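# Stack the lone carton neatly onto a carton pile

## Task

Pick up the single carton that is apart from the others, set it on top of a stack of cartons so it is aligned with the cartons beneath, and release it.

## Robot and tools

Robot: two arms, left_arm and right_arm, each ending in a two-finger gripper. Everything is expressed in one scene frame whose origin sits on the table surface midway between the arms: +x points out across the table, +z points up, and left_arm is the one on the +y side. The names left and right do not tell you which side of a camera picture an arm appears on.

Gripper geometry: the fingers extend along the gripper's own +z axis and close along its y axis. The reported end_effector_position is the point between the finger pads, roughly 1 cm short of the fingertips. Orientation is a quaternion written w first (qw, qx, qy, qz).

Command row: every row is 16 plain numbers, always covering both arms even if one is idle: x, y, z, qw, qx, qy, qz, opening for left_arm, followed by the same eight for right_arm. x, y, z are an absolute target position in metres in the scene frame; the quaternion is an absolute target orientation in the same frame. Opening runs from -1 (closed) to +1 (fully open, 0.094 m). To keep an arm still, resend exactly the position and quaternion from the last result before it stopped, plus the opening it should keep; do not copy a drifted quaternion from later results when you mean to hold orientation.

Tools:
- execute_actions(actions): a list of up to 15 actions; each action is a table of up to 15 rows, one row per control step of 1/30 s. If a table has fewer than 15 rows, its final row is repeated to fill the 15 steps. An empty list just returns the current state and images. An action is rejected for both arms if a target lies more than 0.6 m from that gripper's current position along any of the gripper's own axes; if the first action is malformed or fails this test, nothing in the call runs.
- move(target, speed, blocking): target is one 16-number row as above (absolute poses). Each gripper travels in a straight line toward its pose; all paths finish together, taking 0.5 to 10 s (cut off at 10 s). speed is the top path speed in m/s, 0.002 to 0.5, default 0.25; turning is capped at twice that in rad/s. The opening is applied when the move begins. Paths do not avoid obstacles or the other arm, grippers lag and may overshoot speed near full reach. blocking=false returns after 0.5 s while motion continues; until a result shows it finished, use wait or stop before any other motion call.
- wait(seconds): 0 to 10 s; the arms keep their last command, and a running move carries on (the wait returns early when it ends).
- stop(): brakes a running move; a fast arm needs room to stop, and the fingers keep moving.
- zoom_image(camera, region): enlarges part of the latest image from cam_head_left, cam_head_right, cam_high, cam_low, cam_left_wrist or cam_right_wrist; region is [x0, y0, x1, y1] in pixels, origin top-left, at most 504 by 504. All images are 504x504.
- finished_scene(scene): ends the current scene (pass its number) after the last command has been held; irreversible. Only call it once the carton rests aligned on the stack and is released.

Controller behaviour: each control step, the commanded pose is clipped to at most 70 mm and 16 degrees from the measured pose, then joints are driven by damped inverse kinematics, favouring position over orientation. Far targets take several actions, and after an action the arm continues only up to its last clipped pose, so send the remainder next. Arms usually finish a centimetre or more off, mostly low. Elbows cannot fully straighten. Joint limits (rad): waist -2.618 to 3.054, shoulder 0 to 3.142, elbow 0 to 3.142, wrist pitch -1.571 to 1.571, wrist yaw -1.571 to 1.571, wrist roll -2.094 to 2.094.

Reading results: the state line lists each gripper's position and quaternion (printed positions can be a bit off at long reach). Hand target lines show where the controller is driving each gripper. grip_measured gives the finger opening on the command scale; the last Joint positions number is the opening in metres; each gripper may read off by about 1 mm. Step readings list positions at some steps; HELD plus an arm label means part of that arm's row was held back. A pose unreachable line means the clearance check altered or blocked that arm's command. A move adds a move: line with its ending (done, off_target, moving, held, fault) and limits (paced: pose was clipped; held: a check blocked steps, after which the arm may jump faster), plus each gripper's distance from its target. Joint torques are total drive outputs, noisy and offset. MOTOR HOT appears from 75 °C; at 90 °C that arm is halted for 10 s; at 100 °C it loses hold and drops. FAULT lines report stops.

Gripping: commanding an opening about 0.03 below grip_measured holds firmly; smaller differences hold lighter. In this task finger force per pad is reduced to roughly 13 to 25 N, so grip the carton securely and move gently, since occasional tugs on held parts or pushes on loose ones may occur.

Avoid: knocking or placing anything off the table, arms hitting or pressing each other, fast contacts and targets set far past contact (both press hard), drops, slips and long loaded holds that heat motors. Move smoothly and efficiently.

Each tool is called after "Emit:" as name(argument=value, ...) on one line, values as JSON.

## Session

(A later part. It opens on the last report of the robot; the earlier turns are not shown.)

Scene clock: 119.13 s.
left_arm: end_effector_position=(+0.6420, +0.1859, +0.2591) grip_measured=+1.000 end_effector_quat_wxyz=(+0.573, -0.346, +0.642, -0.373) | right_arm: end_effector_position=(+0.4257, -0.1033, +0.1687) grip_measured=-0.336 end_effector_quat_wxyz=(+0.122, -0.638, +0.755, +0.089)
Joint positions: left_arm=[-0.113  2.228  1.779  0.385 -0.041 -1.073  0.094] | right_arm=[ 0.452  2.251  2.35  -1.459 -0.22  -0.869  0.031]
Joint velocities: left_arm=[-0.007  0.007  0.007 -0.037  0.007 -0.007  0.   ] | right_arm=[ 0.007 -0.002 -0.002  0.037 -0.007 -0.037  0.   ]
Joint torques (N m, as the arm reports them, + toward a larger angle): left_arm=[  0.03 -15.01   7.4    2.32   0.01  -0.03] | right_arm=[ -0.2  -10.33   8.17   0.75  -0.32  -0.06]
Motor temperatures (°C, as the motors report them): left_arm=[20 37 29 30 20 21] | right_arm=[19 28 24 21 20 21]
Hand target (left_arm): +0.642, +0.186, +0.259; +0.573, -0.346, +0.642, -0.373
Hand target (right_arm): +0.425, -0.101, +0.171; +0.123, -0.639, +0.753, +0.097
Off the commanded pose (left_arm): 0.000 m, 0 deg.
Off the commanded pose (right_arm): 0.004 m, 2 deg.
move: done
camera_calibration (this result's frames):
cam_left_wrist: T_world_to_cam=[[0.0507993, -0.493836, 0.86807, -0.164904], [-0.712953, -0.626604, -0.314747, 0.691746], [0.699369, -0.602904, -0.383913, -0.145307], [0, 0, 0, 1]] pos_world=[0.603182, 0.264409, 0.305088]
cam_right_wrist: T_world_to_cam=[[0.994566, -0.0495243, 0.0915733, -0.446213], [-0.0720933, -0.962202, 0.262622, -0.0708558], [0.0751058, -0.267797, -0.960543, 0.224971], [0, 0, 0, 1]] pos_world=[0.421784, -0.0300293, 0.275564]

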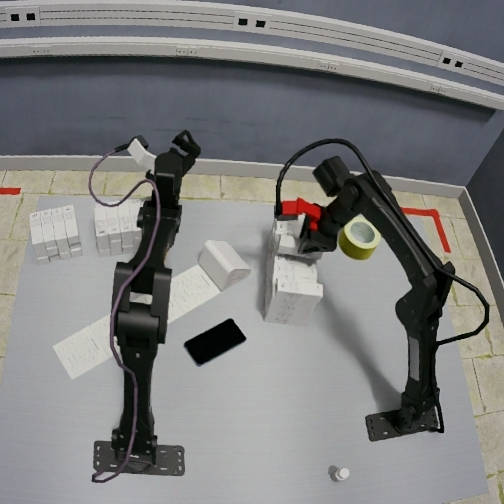

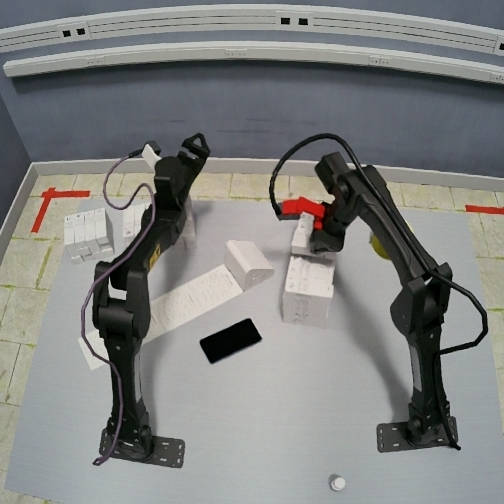

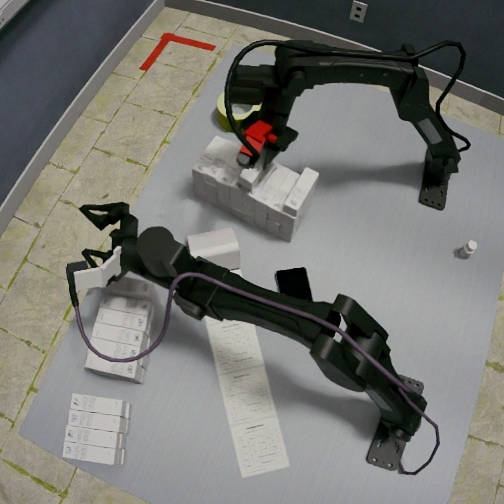

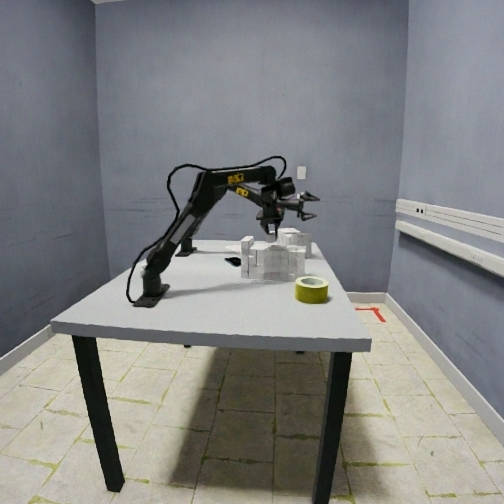

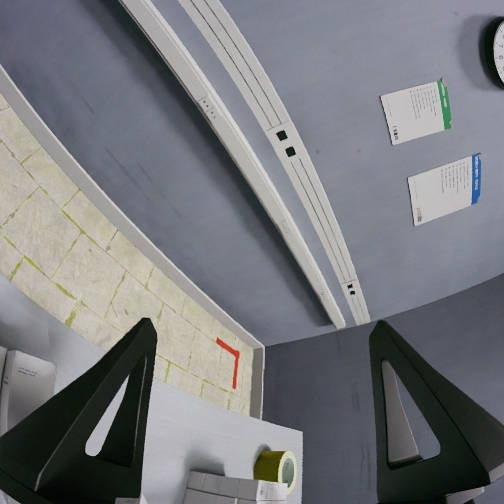

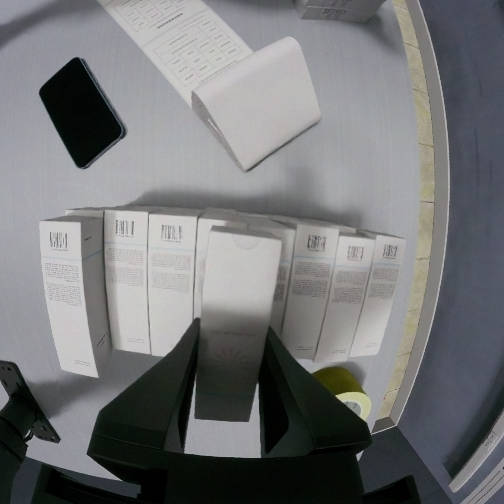

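Emit:
move(target=[0.6420,0.1859,0.2591,0.573,-0.346,0.642,-0.373,1, 0.415,-0.098,0.146,0.1236,-0.6376,0.7531,0.112,-0.44], speed=0.05)

Emit:
zoom_image(camera="cam_right_wrist", region=[160, 180, 320, 340])

Emit:
zoom_image(camera="cam_low", region=[230, 205, 320, 285])

Scene clock: 130.00 s.
left_arm: end_effector_position=(+0.6420, +0.1859, +0.2591) grip_measured=+1.000 end_effector_quat_wxyz=(+0.573, -0.346, +0.642, -0.373) | right_arm: end_effector_position=(+0.4163, -0.0995, +0.1419) grip_measured=-0.336 end_effector_quat_wxyz=(+0.117, -0.639, +0.753, +0.107)
Joint positions: left_arm=[-0.113  2.228  1.779  0.385 -0.041 -1.073  0.094] | right_arm=[ 0.457  2.194  2.142 -1.324 -0.253 -0.868  0.031]
Joint velocities: left_arm=[ 0.017  0.012 -0.022 -0.037  0.007  0.007  0.   ] | right_arm=[ 0.002  0.002 -0.007  0.066  0.022 -0.022  0.002]
Joint torques (N m, as the arm reports them, + toward a larger angle): left_arm=[  0.03 -15.02   7.38   2.33   0.01  -0.04] | right_arm=[  0.13 -12.05   5.32   1.02  -0.34   0.02]
Motor temperatures (°C, as the motors report them): left_arm=[20 38 29 30 20 21] | right_arm=[19 32 25 20 20 21]
Hand target (left_arm): +0.642, +0.186, +0.259; +0.573, -0.346, +0.642, -0.373
Hand target (right_arm): +0.414, -0.098, +0.146; +0.123, -0.637, +0.752, +0.112
Off the commanded pose (left_arm): 0.000 m, 0 deg.
Off the commanded pose (right_arm): 0.005 m, 1 deg.
move: done
camera_calibration (this result's frames):
cam_left_wrist: T_world_to_cam=[[0.0507993, -0.493836, 0.86807, -0.164904], [-0.712953, -0.626604, -0.314747, 0.691746], [0.699369, -0.602904, -0.383913, -0.145307], [0, 0, 0, 1]] pos_world=[0.603182, 0.264409, 0.305088]
cam_right_wrist: T_world_to_cam=[[0.9973, -0.0409503, 0.0609547, -0.430194], [-0.0546708, -0.968229, 0.244017, -0.0659505], [0.0490256, -0.24669, -0.967853, 0.214897], [0, 0, 0, 1]] pos_world=[0.414892, -0.0284587, 0.250304]

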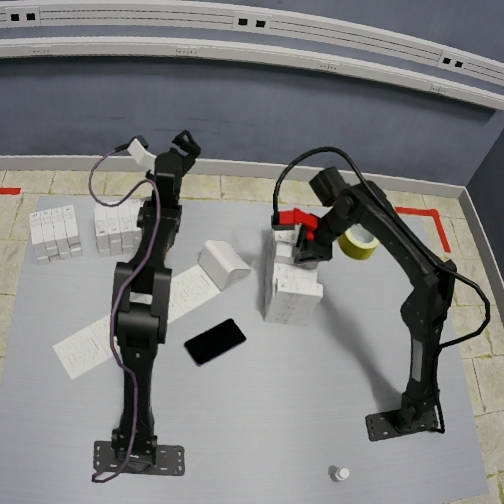

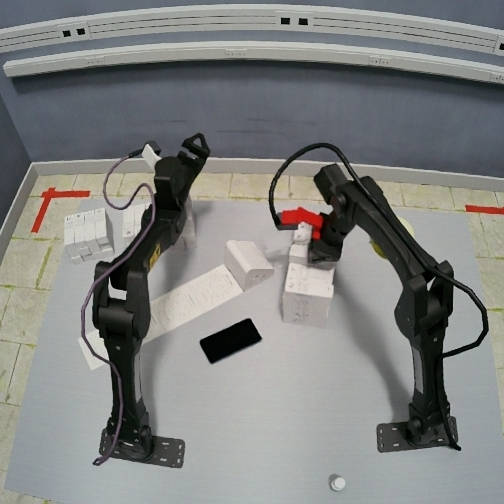

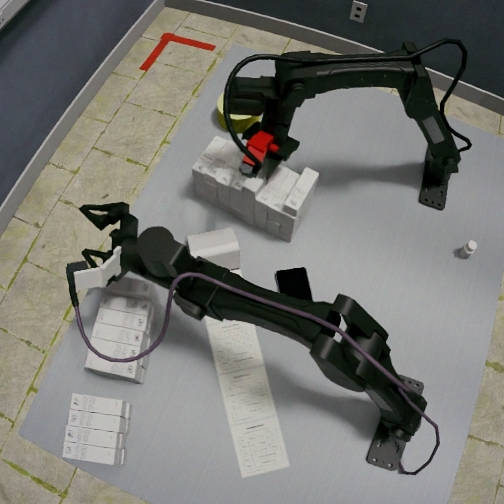

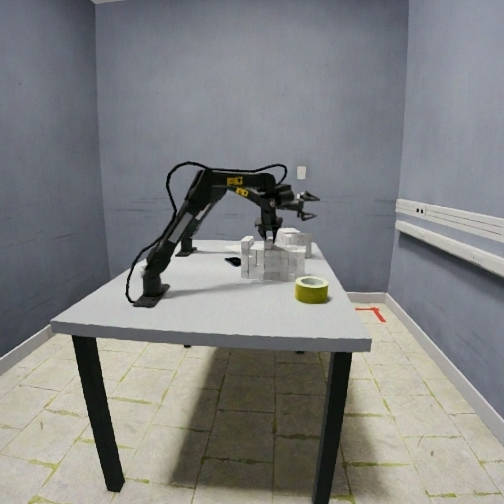

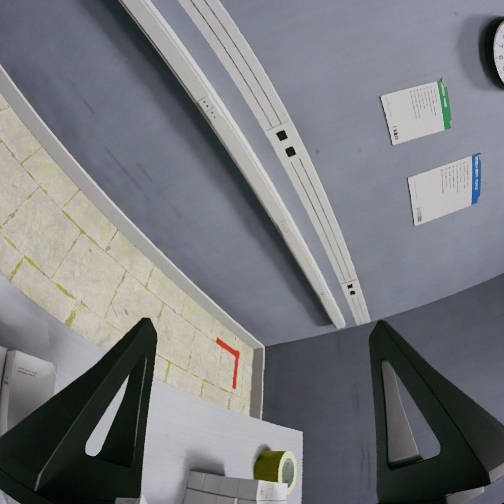

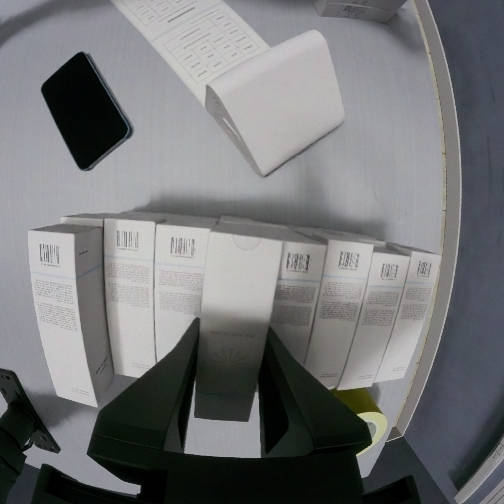

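Region (160, 180, 320, 340) of cam_right_wrist's 504x504 image, scaled by 3.150, with more detail than that image has.

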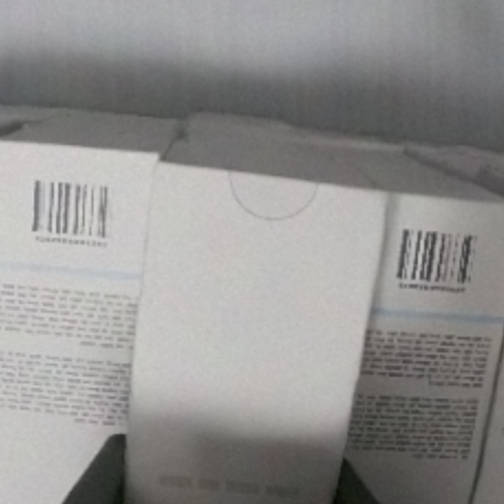

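Region (230, 205, 320, 285) of cam_low's 504x504 image, scaled by 5.600, with more detail than that image has.

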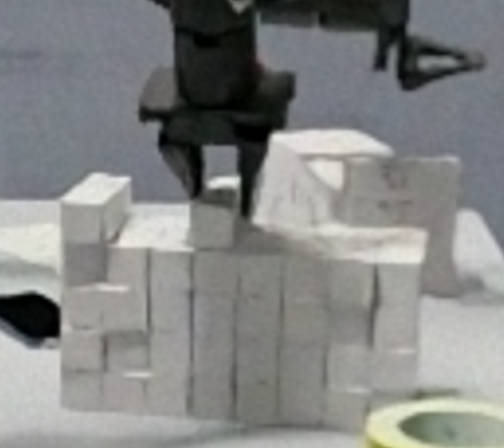

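Emit:
zoom_image(camera="cam_high", region=[200, 130, 320, 240])

Emit:
zoom_image(camera="cam_head_left", region=[255, 210, 345, 300])

Region (200, 130, 320, 240) of cam_high's 504x504 image, scaled by 4.200, with more detail than that image has; it fills the top 462 rows of this view, and the rest is white.

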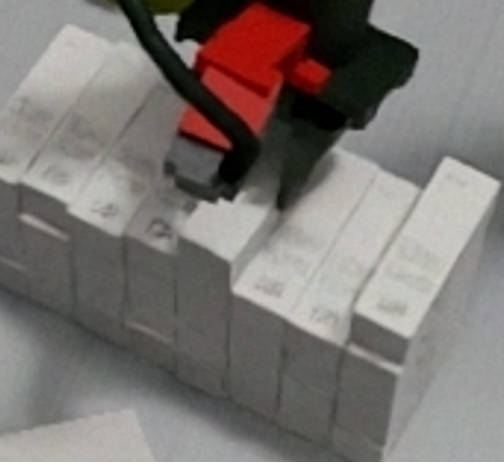

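Region (255, 210, 345, 300) of cam_head_left's 504x504 image, scaled by 5.600, with more detail than that image has.

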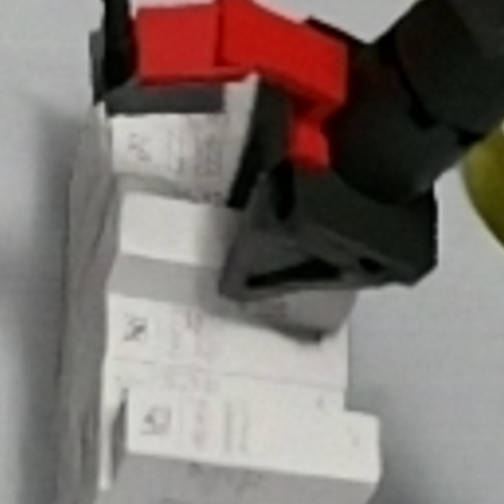

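Emit:
execute_actions(actions=[[[0.6420,0.1859,0.2591,0.573,-0.346,0.642,-0.373,1, 0.415,-0.099,0.1455,0.1236,-0.6376,0.7531,0.110,-0.44],[0.6420,0.1859,0.2591,0.573,-0.346,0.642,-0.373,1, 0.415,-0.100,0.145,0.1236,-0.6376,0.7531,0.108,-0.44],[0.6420,0.1859,0.2591,0.573,-0.346,0.642,-0.373,1, 0.415,-0.101,0.1445,0.1236,-0.6376,0.7531,0.106,-0.44],[0.6420,0.1859,0.2591,0.573,-0.346,0.642,-0.373,1, 0.415,-0.102,0.144,0.1236,-0.6376,0.7531,0.105,-0.44],[0.6420,0.1859,0.2591,0.573,-0.346,0.642,-0.373,1, 0.415,-0.102,0.1435,0.1236,-0.6376,0.7531,0.105,-0.44],[0.6420,0.1859,0.2591,0.573,-0.346,0.642,-0.373,1, 0.415,-0.102,0.143,0.1236,-0.6376,0.7531,0.105,-0.44],[0.6420,0.1859,0.2591,0.573,-0.346,0.642,-0.373,1, 0.415,-0.102,0.1425,0.1236,-0.6376,0.7531,0.105,-0.44],[0.6420,0.1859,0.2591,0.573,-0.346,0.642,-0.373,1, 0.415,-0.102,0.142,0.1236,-0.6376,0.7531,0.105,-0.44],[0.6420,0.1859,0.2591,0.573,-0.346,0.642,-0.373,1, 0.415,-0.102,0.1415,0.1236,-0.6376,0.7531,0.105,-0.44],[0.6420,0.1859,0.2591,0.573,-0.346,0.642,-0.373,1, 0.415,-0.102,0.141,0.1236,-0.6376,0.7531,0.105,-0.44]]])

Emit:
zoom_image(camera="cam_right_wrist", region=[160, 180, 320, 340])

Emit:
zoom_image(camera="cam_low", region=[245, 220, 295, 265])

Scene clock: 152.63 s.
left_arm: end_effector_position=(+0.6420, +0.1859, +0.2591) grip_measured=+1.000 end_effector_quat_wxyz=(+0.573, -0.346, +0.642, -0.373) | right_arm: end_effector_position=(+0.4149, -0.1005, +0.1409) grip_measured=-0.336 end_effector_quat_wxyz=(+0.121, -0.639, +0.752, +0.106)
Joint positions: left_arm=[-0.113  2.228  1.779  0.385 -0.041 -1.073  0.094] | right_arm=[ 0.457  2.174  2.103 -1.298 -0.252 -0.868  0.031]
Joint velocities: left_arm=[-0.012  0.022  0.012  0.081 -0.007 -0.022  0.   ] | right_arm=[ 0.007  0.017 -0.002  0.066 -0.022 -0.007  0.   ]
Joint torques (N m, as the arm reports them, + toward a larger angle): left_arm=[  0.04 -15.03   7.34   2.33   0.01  -0.03] | right_arm=[ -0.24 -11.46   4.93   1.1   -0.17  -0.06]
Motor temperatures (°C, as the motors report them): left_arm=[20 39 29 31 20 21] | right_arm=[19 38 24 21 20 21]
Hand target (left_arm): +0.642, +0.186, +0.259; +0.573, -0.346, +0.642, -0.373
Hand target (right_arm): +0.415, -0.102, +0.141; +0.123, -0.638, +0.753, +0.105
Off the commanded pose (left_arm): 0.000 m, 0 deg.
Off the commanded pose (right_arm): 0.002 m, 0 deg.
Step readings (end_effector_position):
0: left_arm (+0.6420, +0.1859, +0.2591) | right_arm (+0.4160, -0.0996, +0.1412)
1: left_arm (+0.6420, +0.1859, +0.2591) | right_arm (+0.4160, -0.0996, +0.1412)
2: left_arm (+0.6420, +0.1859, +0.2591) | right_arm (+0.4160, -0.0996, +0.1410)
4: left_arm (+0.6420, +0.1859, +0.2591) | right_arm (+0.4158, -0.0997, +0.1411)
8: left_arm (+0.6420, +0.1859, +0.2591) | right_arm (+0.4149, -0.1004, +0.1410)
15: end_effector_position above
camera_calibration (this result's frames):
cam_left_wrist: T_world_to_cam=[[0.0507993, -0.493836, 0.86807, -0.164904], [-0.712953, -0.626604, -0.314747, 0.691746], [0.699369, -0.602904, -0.383913, -0.145307], [0, 0, 0, 1]] pos_world=[0.603182, 0.264409, 0.305088]
cam_right_wrist: T_world_to_cam=[[0.996804, -0.0413676, 0.0683342, -0.429651], [-0.0567132, -0.968936, 0.24072, -0.0655347], [0.0562534, -0.243826, -0.968186, 0.211093], [0, 0, 0, 1]] pos_world=[0.412687, -0.0298026, 0.249512]

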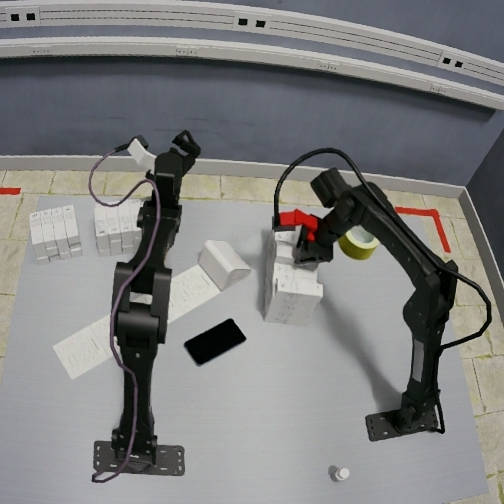

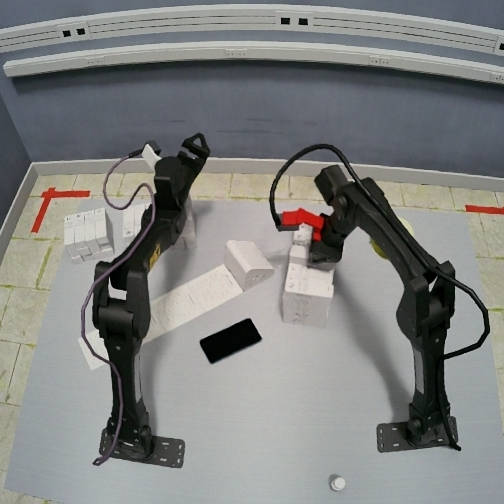

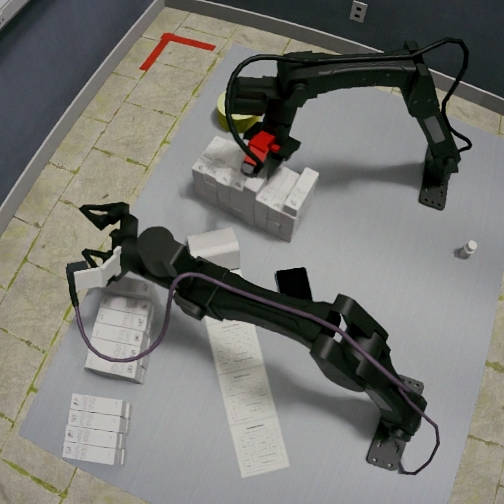

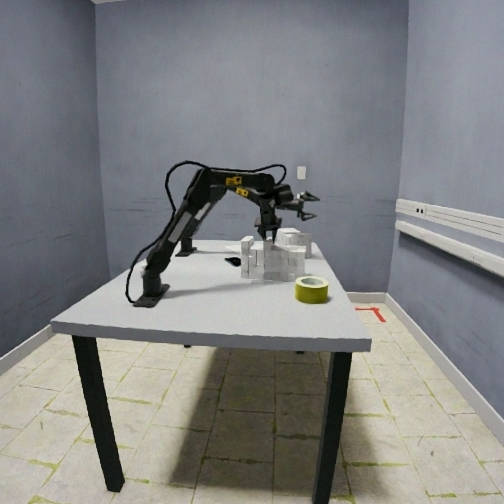

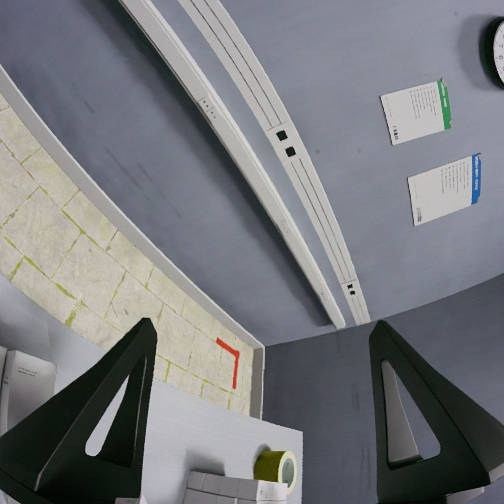

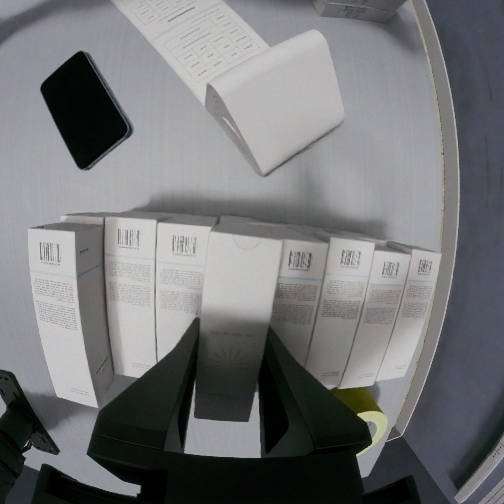

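Region (160, 180, 320, 340) of cam_right_wrist's 504x504 image, scaled by 3.150, with more detail than that image has.

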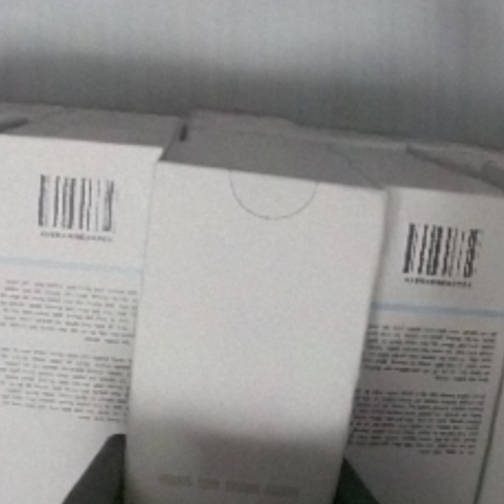

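Region (245, 220, 295, 265) of cam_low's 504x504 image, scaled by 10.080, with more detail than that image has; it fills the top 454 rows of this view, and the rest is white.

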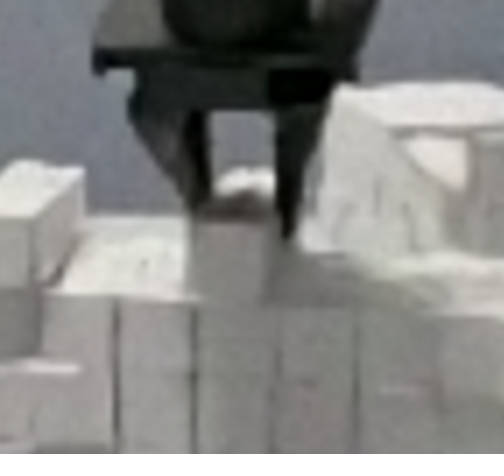

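Emit:
execute_actions(actions=[[[0.6420,0.1859,0.2591,0.573,-0.346,0.642,-0.373,1, 0.4155,-0.1025,0.142,0.1232,-0.641,0.750,0.105,-0.44],[0.6420,0.1859,0.2591,0.573,-0.346,0.642,-0.373,1, 0.416,-0.103,0.142,0.1228,-0.644,0.7475,0.1055,-0.44],[0.6420,0.1859,0.2591,0.573,-0.346,0.642,-0.373,1, 0.4165,-0.1035,0.142,0.1224,-0.647,0.745,0.106,-0.44],[0.6420,0.1859,0.2591,0.573,-0.346,0.642,-0.373,1, 0.417,-0.104,0.142,0.122,-0.650,0.7425,0.1065,-0.44],[0.6420,0.1859,0.2591,0.573,-0.346,0.642,-0.373,1, 0.417,-0.104,0.142,0.1216,-0.653,0.740,0.107,-0.44]]])

Emit:
zoom_image(camera="cam_right_wrist", region=[160, 180, 320, 340])

Emit:
zoom_image(camera="cam_low", region=[245, 220, 295, 265])

Scene clock: 166.33 s.
left_arm: end_effector_position=(+0.6420, +0.1859, +0.2591) grip_measured=+1.000 end_effector_quat_wxyz=(+0.573, -0.346, +0.642, -0.373) | right_arm: end_effector_position=(+0.4145, -0.1004, +0.1409) grip_measured=-0.336 end_effector_quat_wxyz=(+0.122, -0.653, +0.740, +0.104)
Joint positions: left_arm=[-0.113  2.228  1.779  0.385 -0.041 -1.073  0.094] | right_arm=[ 0.457  2.174  2.103 -1.299 -0.254 -0.906  0.031]
Joint velocities: left_arm=[ 0.002 -0.002 -0.017 -0.051 -0.022  0.022  0.   ] | right_arm=[-0.017 -0.017  0.002 -0.022  0.007 -0.051  0.   ]
Joint torques (N m, as the arm reports them, + toward a larger angle): left_arm=[  0.03 -15.01   7.38   2.33   0.01  -0.04] | right_arm=[ -0.83 -10.44   7.8    0.79  -0.24  -0.13]
Motor temperatures (°C, as the motors report them): left_arm=[20 39 29 31 20 21] | right_arm=[19 39 24 21 20 21]
Hand target (left_arm): +0.642, +0.186, +0.259; +0.573, -0.346, +0.642, -0.373
Hand target (right_arm): +0.417, -0.104, +0.142; +0.122, -0.653, +0.740, +0.107
Off the commanded pose (left_arm): 0.000 m, 0 deg.
Off the commanded pose (right_arm): 0.005 m, 0 deg.
Step readings (end_effector_position):
0: left_arm (+0.6420, +0.1859, +0.2591) | right_arm (+0.4150, -0.1004, +0.1409)
1: left_arm (+0.6420, +0.1859, +0.2591) | right_arm (+0.4150, -0.1004, +0.1409)
2: left_arm (+0.6420, +0.1859, +0.2591) | right_arm (+0.4150, -0.1004, +0.1409)
4: left_arm (+0.6420, +0.1859, +0.2591) | right_arm (+0.4150, -0.1004, +0.1409)
8: left_arm (+0.6420, +0.1859, +0.2591) | right_arm (+0.4147, -0.1004, +0.1409)
15: end_effector_position above
camera_calibration (this result's frames):
cam_left_wrist: T_world_to_cam=[[0.0507993, -0.493836, 0.86807, -0.164904], [-0.712953, -0.626604, -0.314747, 0.691746], [0.699369, -0.602904, -0.383913, -0.145307], [0, 0, 0, 1]] pos_world=[0.603182, 0.264409, 0.305088]
cam_right_wrist: T_world_to_cam=[[0.996897, -0.00491738, 0.0785596, -0.427091], [-0.0237999, -0.970162, 0.241287, -0.0793195], [0.0750291, -0.242408, -0.967269, 0.203377], [0, 0, 0, 1]] pos_world=[0.408619, -0.0297528, 0.249411]

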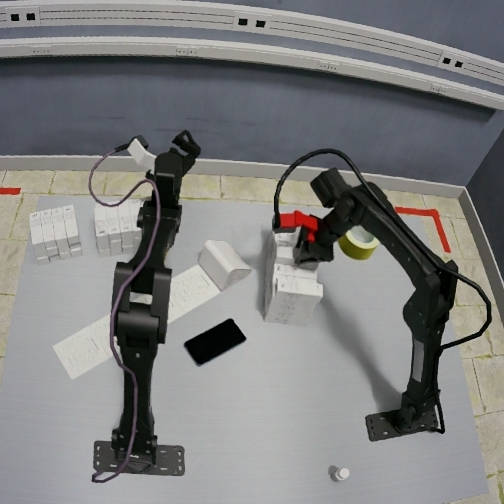

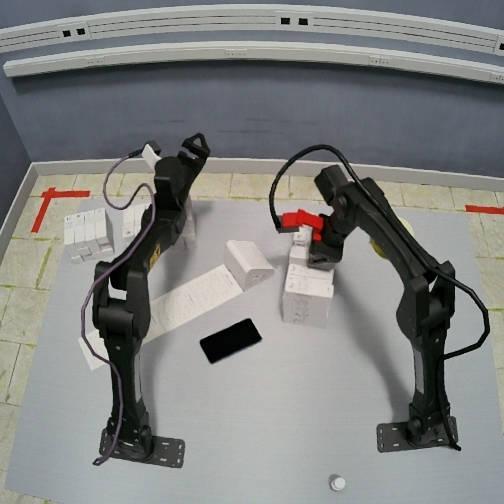

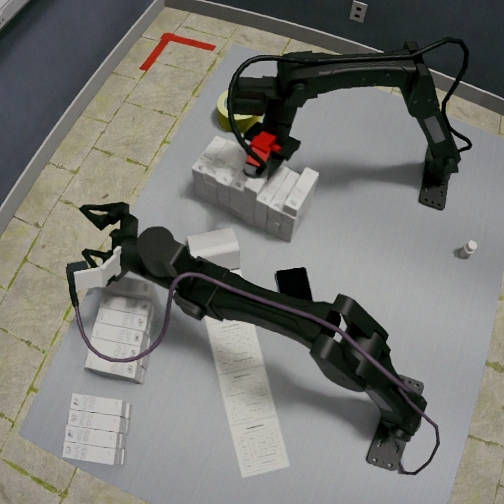

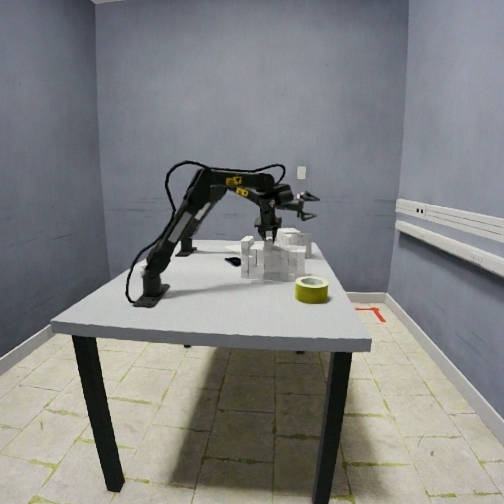

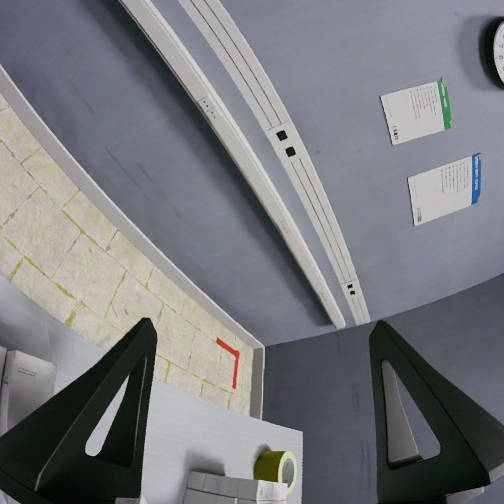

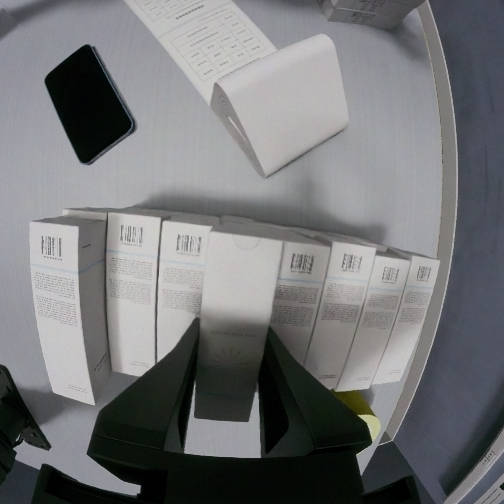

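Region (160, 180, 320, 340) of cam_right_wrist's 504x504 image, scaled by 3.150, with more detail than that image has.

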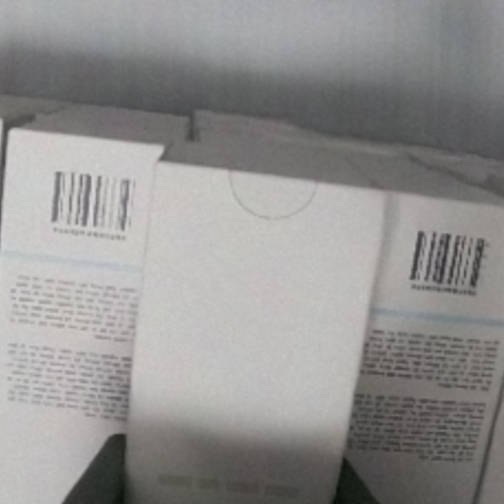

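Region (245, 220, 295, 265) of cam_low's 504x504 image, scaled by 10.080, with more detail than that image has; it fills the top 454 rows of this view, and the rest is white.

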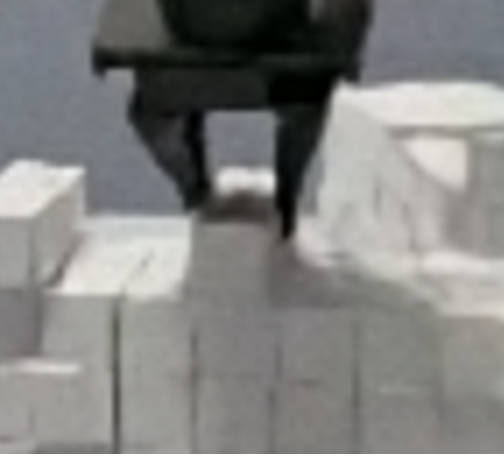

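Emit:
execute_actions(actions=[[[0.6420,0.1859,0.2591,0.573,-0.346,0.642,-0.373,1, 0.4173,-0.1044,0.142,0.1216,-0.653,0.740,0.107,-0.44],[0.6420,0.1859,0.2591,0.573,-0.346,0.642,-0.373,1, 0.4176,-0.1047,0.142,0.1216,-0.653,0.740,0.107,-0.44],[0.6420,0.1859,0.2591,0.573,-0.346,0.642,-0.373,1, 0.418,-0.105,0.1415,0.1216,-0.653,0.740,0.107,-0.44]]])

Emit:
zoom_image(camera="cam_right_wrist", region=[160, 180, 320, 340])

Emit:
zoom_image(camera="cam_low", region=[245, 220, 295, 265])

Scene clock: 176.77 s.
left_arm: end_effector_position=(+0.6420, +0.1859, +0.2591) grip_measured=+1.000 end_effector_quat_wxyz=(+0.573, -0.346, +0.642, -0.373) | right_arm: end_effector_position=(+0.4157, -0.1022, +0.1410) grip_measured=-0.336 end_effector_quat_wxyz=(+0.123, -0.654, +0.739, +0.104)
Joint positions: left_arm=[-0.113  2.228  1.779  0.385 -0.041 -1.073  0.094] | right_arm=[ 0.451  2.174  2.103 -1.299 -0.256 -0.912  0.031]
Joint velocities: left_arm=[-0.007  0.007 -0.002  0.007 -0.051 -0.022  0.   ] | right_arm=[-0.012  0.002 -0.002  0.022  0.007  0.022  0.   ]
Joint torques (N m, as the arm reports them, + toward a larger angle): left_arm=[  0.03 -15.     7.36   2.33   0.01  -0.04] | right_arm=[ -0.68 -10.13   7.89   0.82  -0.25  -0.12]
Motor temperatures (°C, as the motors report them): left_arm=[20 40 29 31 20 21] | right_arm=[19 38 25 21 20 21]
Hand target (left_arm): +0.642, +0.186, +0.259; +0.573, -0.346, +0.642, -0.373
Hand target (right_arm): +0.418, -0.105, +0.142; +0.122, -0.653, +0.740, +0.107
Off the commanded pose (left_arm): 0.000 m, 0 deg.
Off the commanded pose (right_arm): 0.004 m, 0 deg.
Step readings (end_effector_position):
0: left_arm (+0.6420, +0.1859, +0.2591) | right_arm (+0.4144, -0.1004, +0.1409)
1: left_arm (+0.6420, +0.1859, +0.2591) | right_arm (+0.4144, -0.1004, +0.1409)
2: left_arm (+0.6420, +0.1859, +0.2591) | right_arm (+0.4145, -0.1005, +0.1409)
4: left_arm (+0.6420, +0.1859, +0.2591) | right_arm (+0.4147, -0.1008, +0.1409)
8: left_arm (+0.6420, +0.1859, +0.2591) | right_arm (+0.4156, -0.1021, +0.1410)
15: end_effector_position above
camera_calibration (this result's frames):
cam_left_wrist: T_world_to_cam=[[0.0507993, -0.493836, 0.86807, -0.164904], [-0.712953, -0.626604, -0.314747, 0.691746], [0.699369, -0.602904, -0.383913, -0.145307], [0, 0, 0, 1]] pos_world=[0.603182, 0.264409, 0.305088]
cam_right_wrist: T_world_to_cam=[[0.996848, -0.00418394, 0.0792234, -0.42828], [-0.023158, -0.970462, 0.240139, -0.0812066], [0.0758786, -0.241217, -0.9675, 0.202712], [0, 0, 0, 1]] pos_world=[0.409668, -0.0317023, 0.249554]

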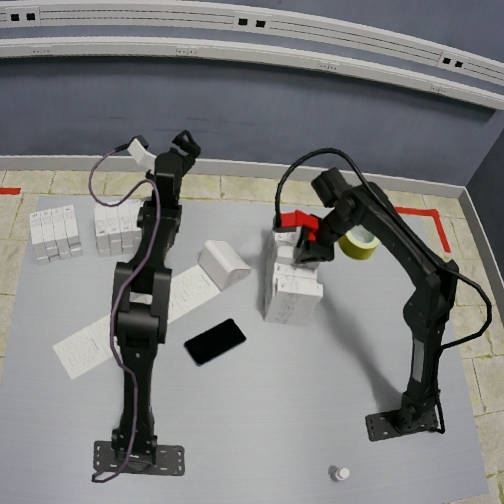

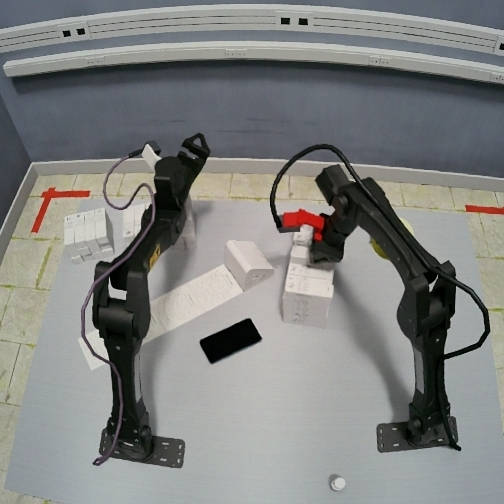

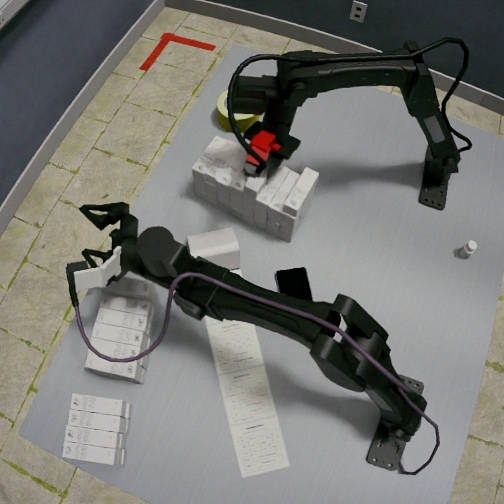

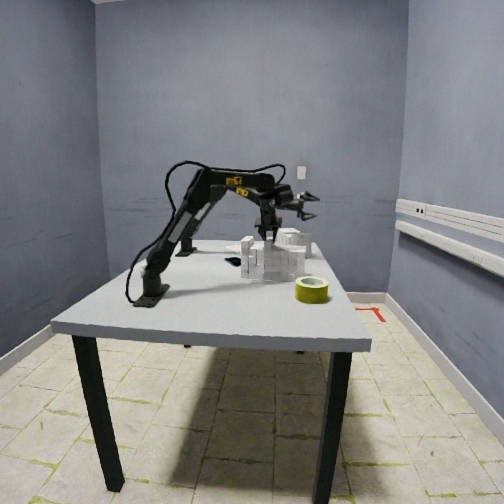

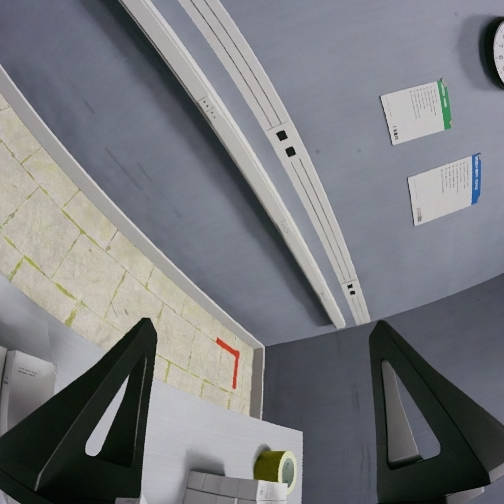

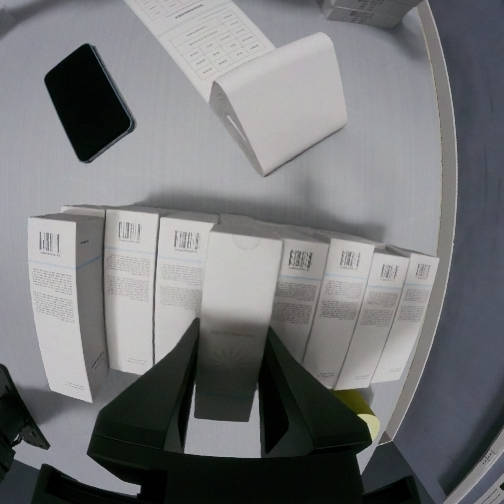

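Region (160, 180, 320, 340) of cam_right_wrist's 504x504 image, scaled by 3.150, with more detail than that image has.

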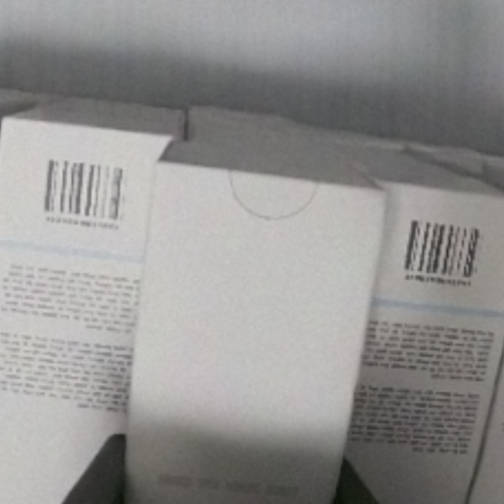

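Region (245, 220, 295, 265) of cam_low's 504x504 image, scaled by 10.080, with more detail than that image has; it fills the top 454 rows of this view, and the rest is white.

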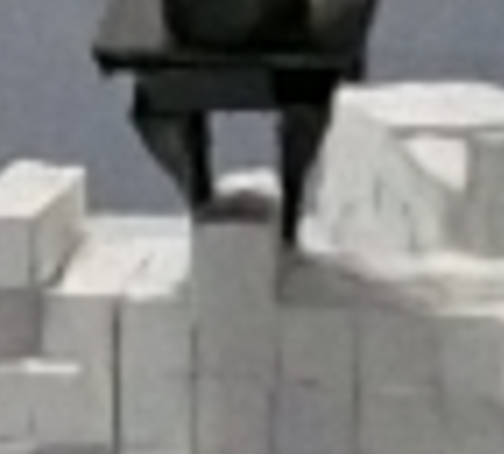

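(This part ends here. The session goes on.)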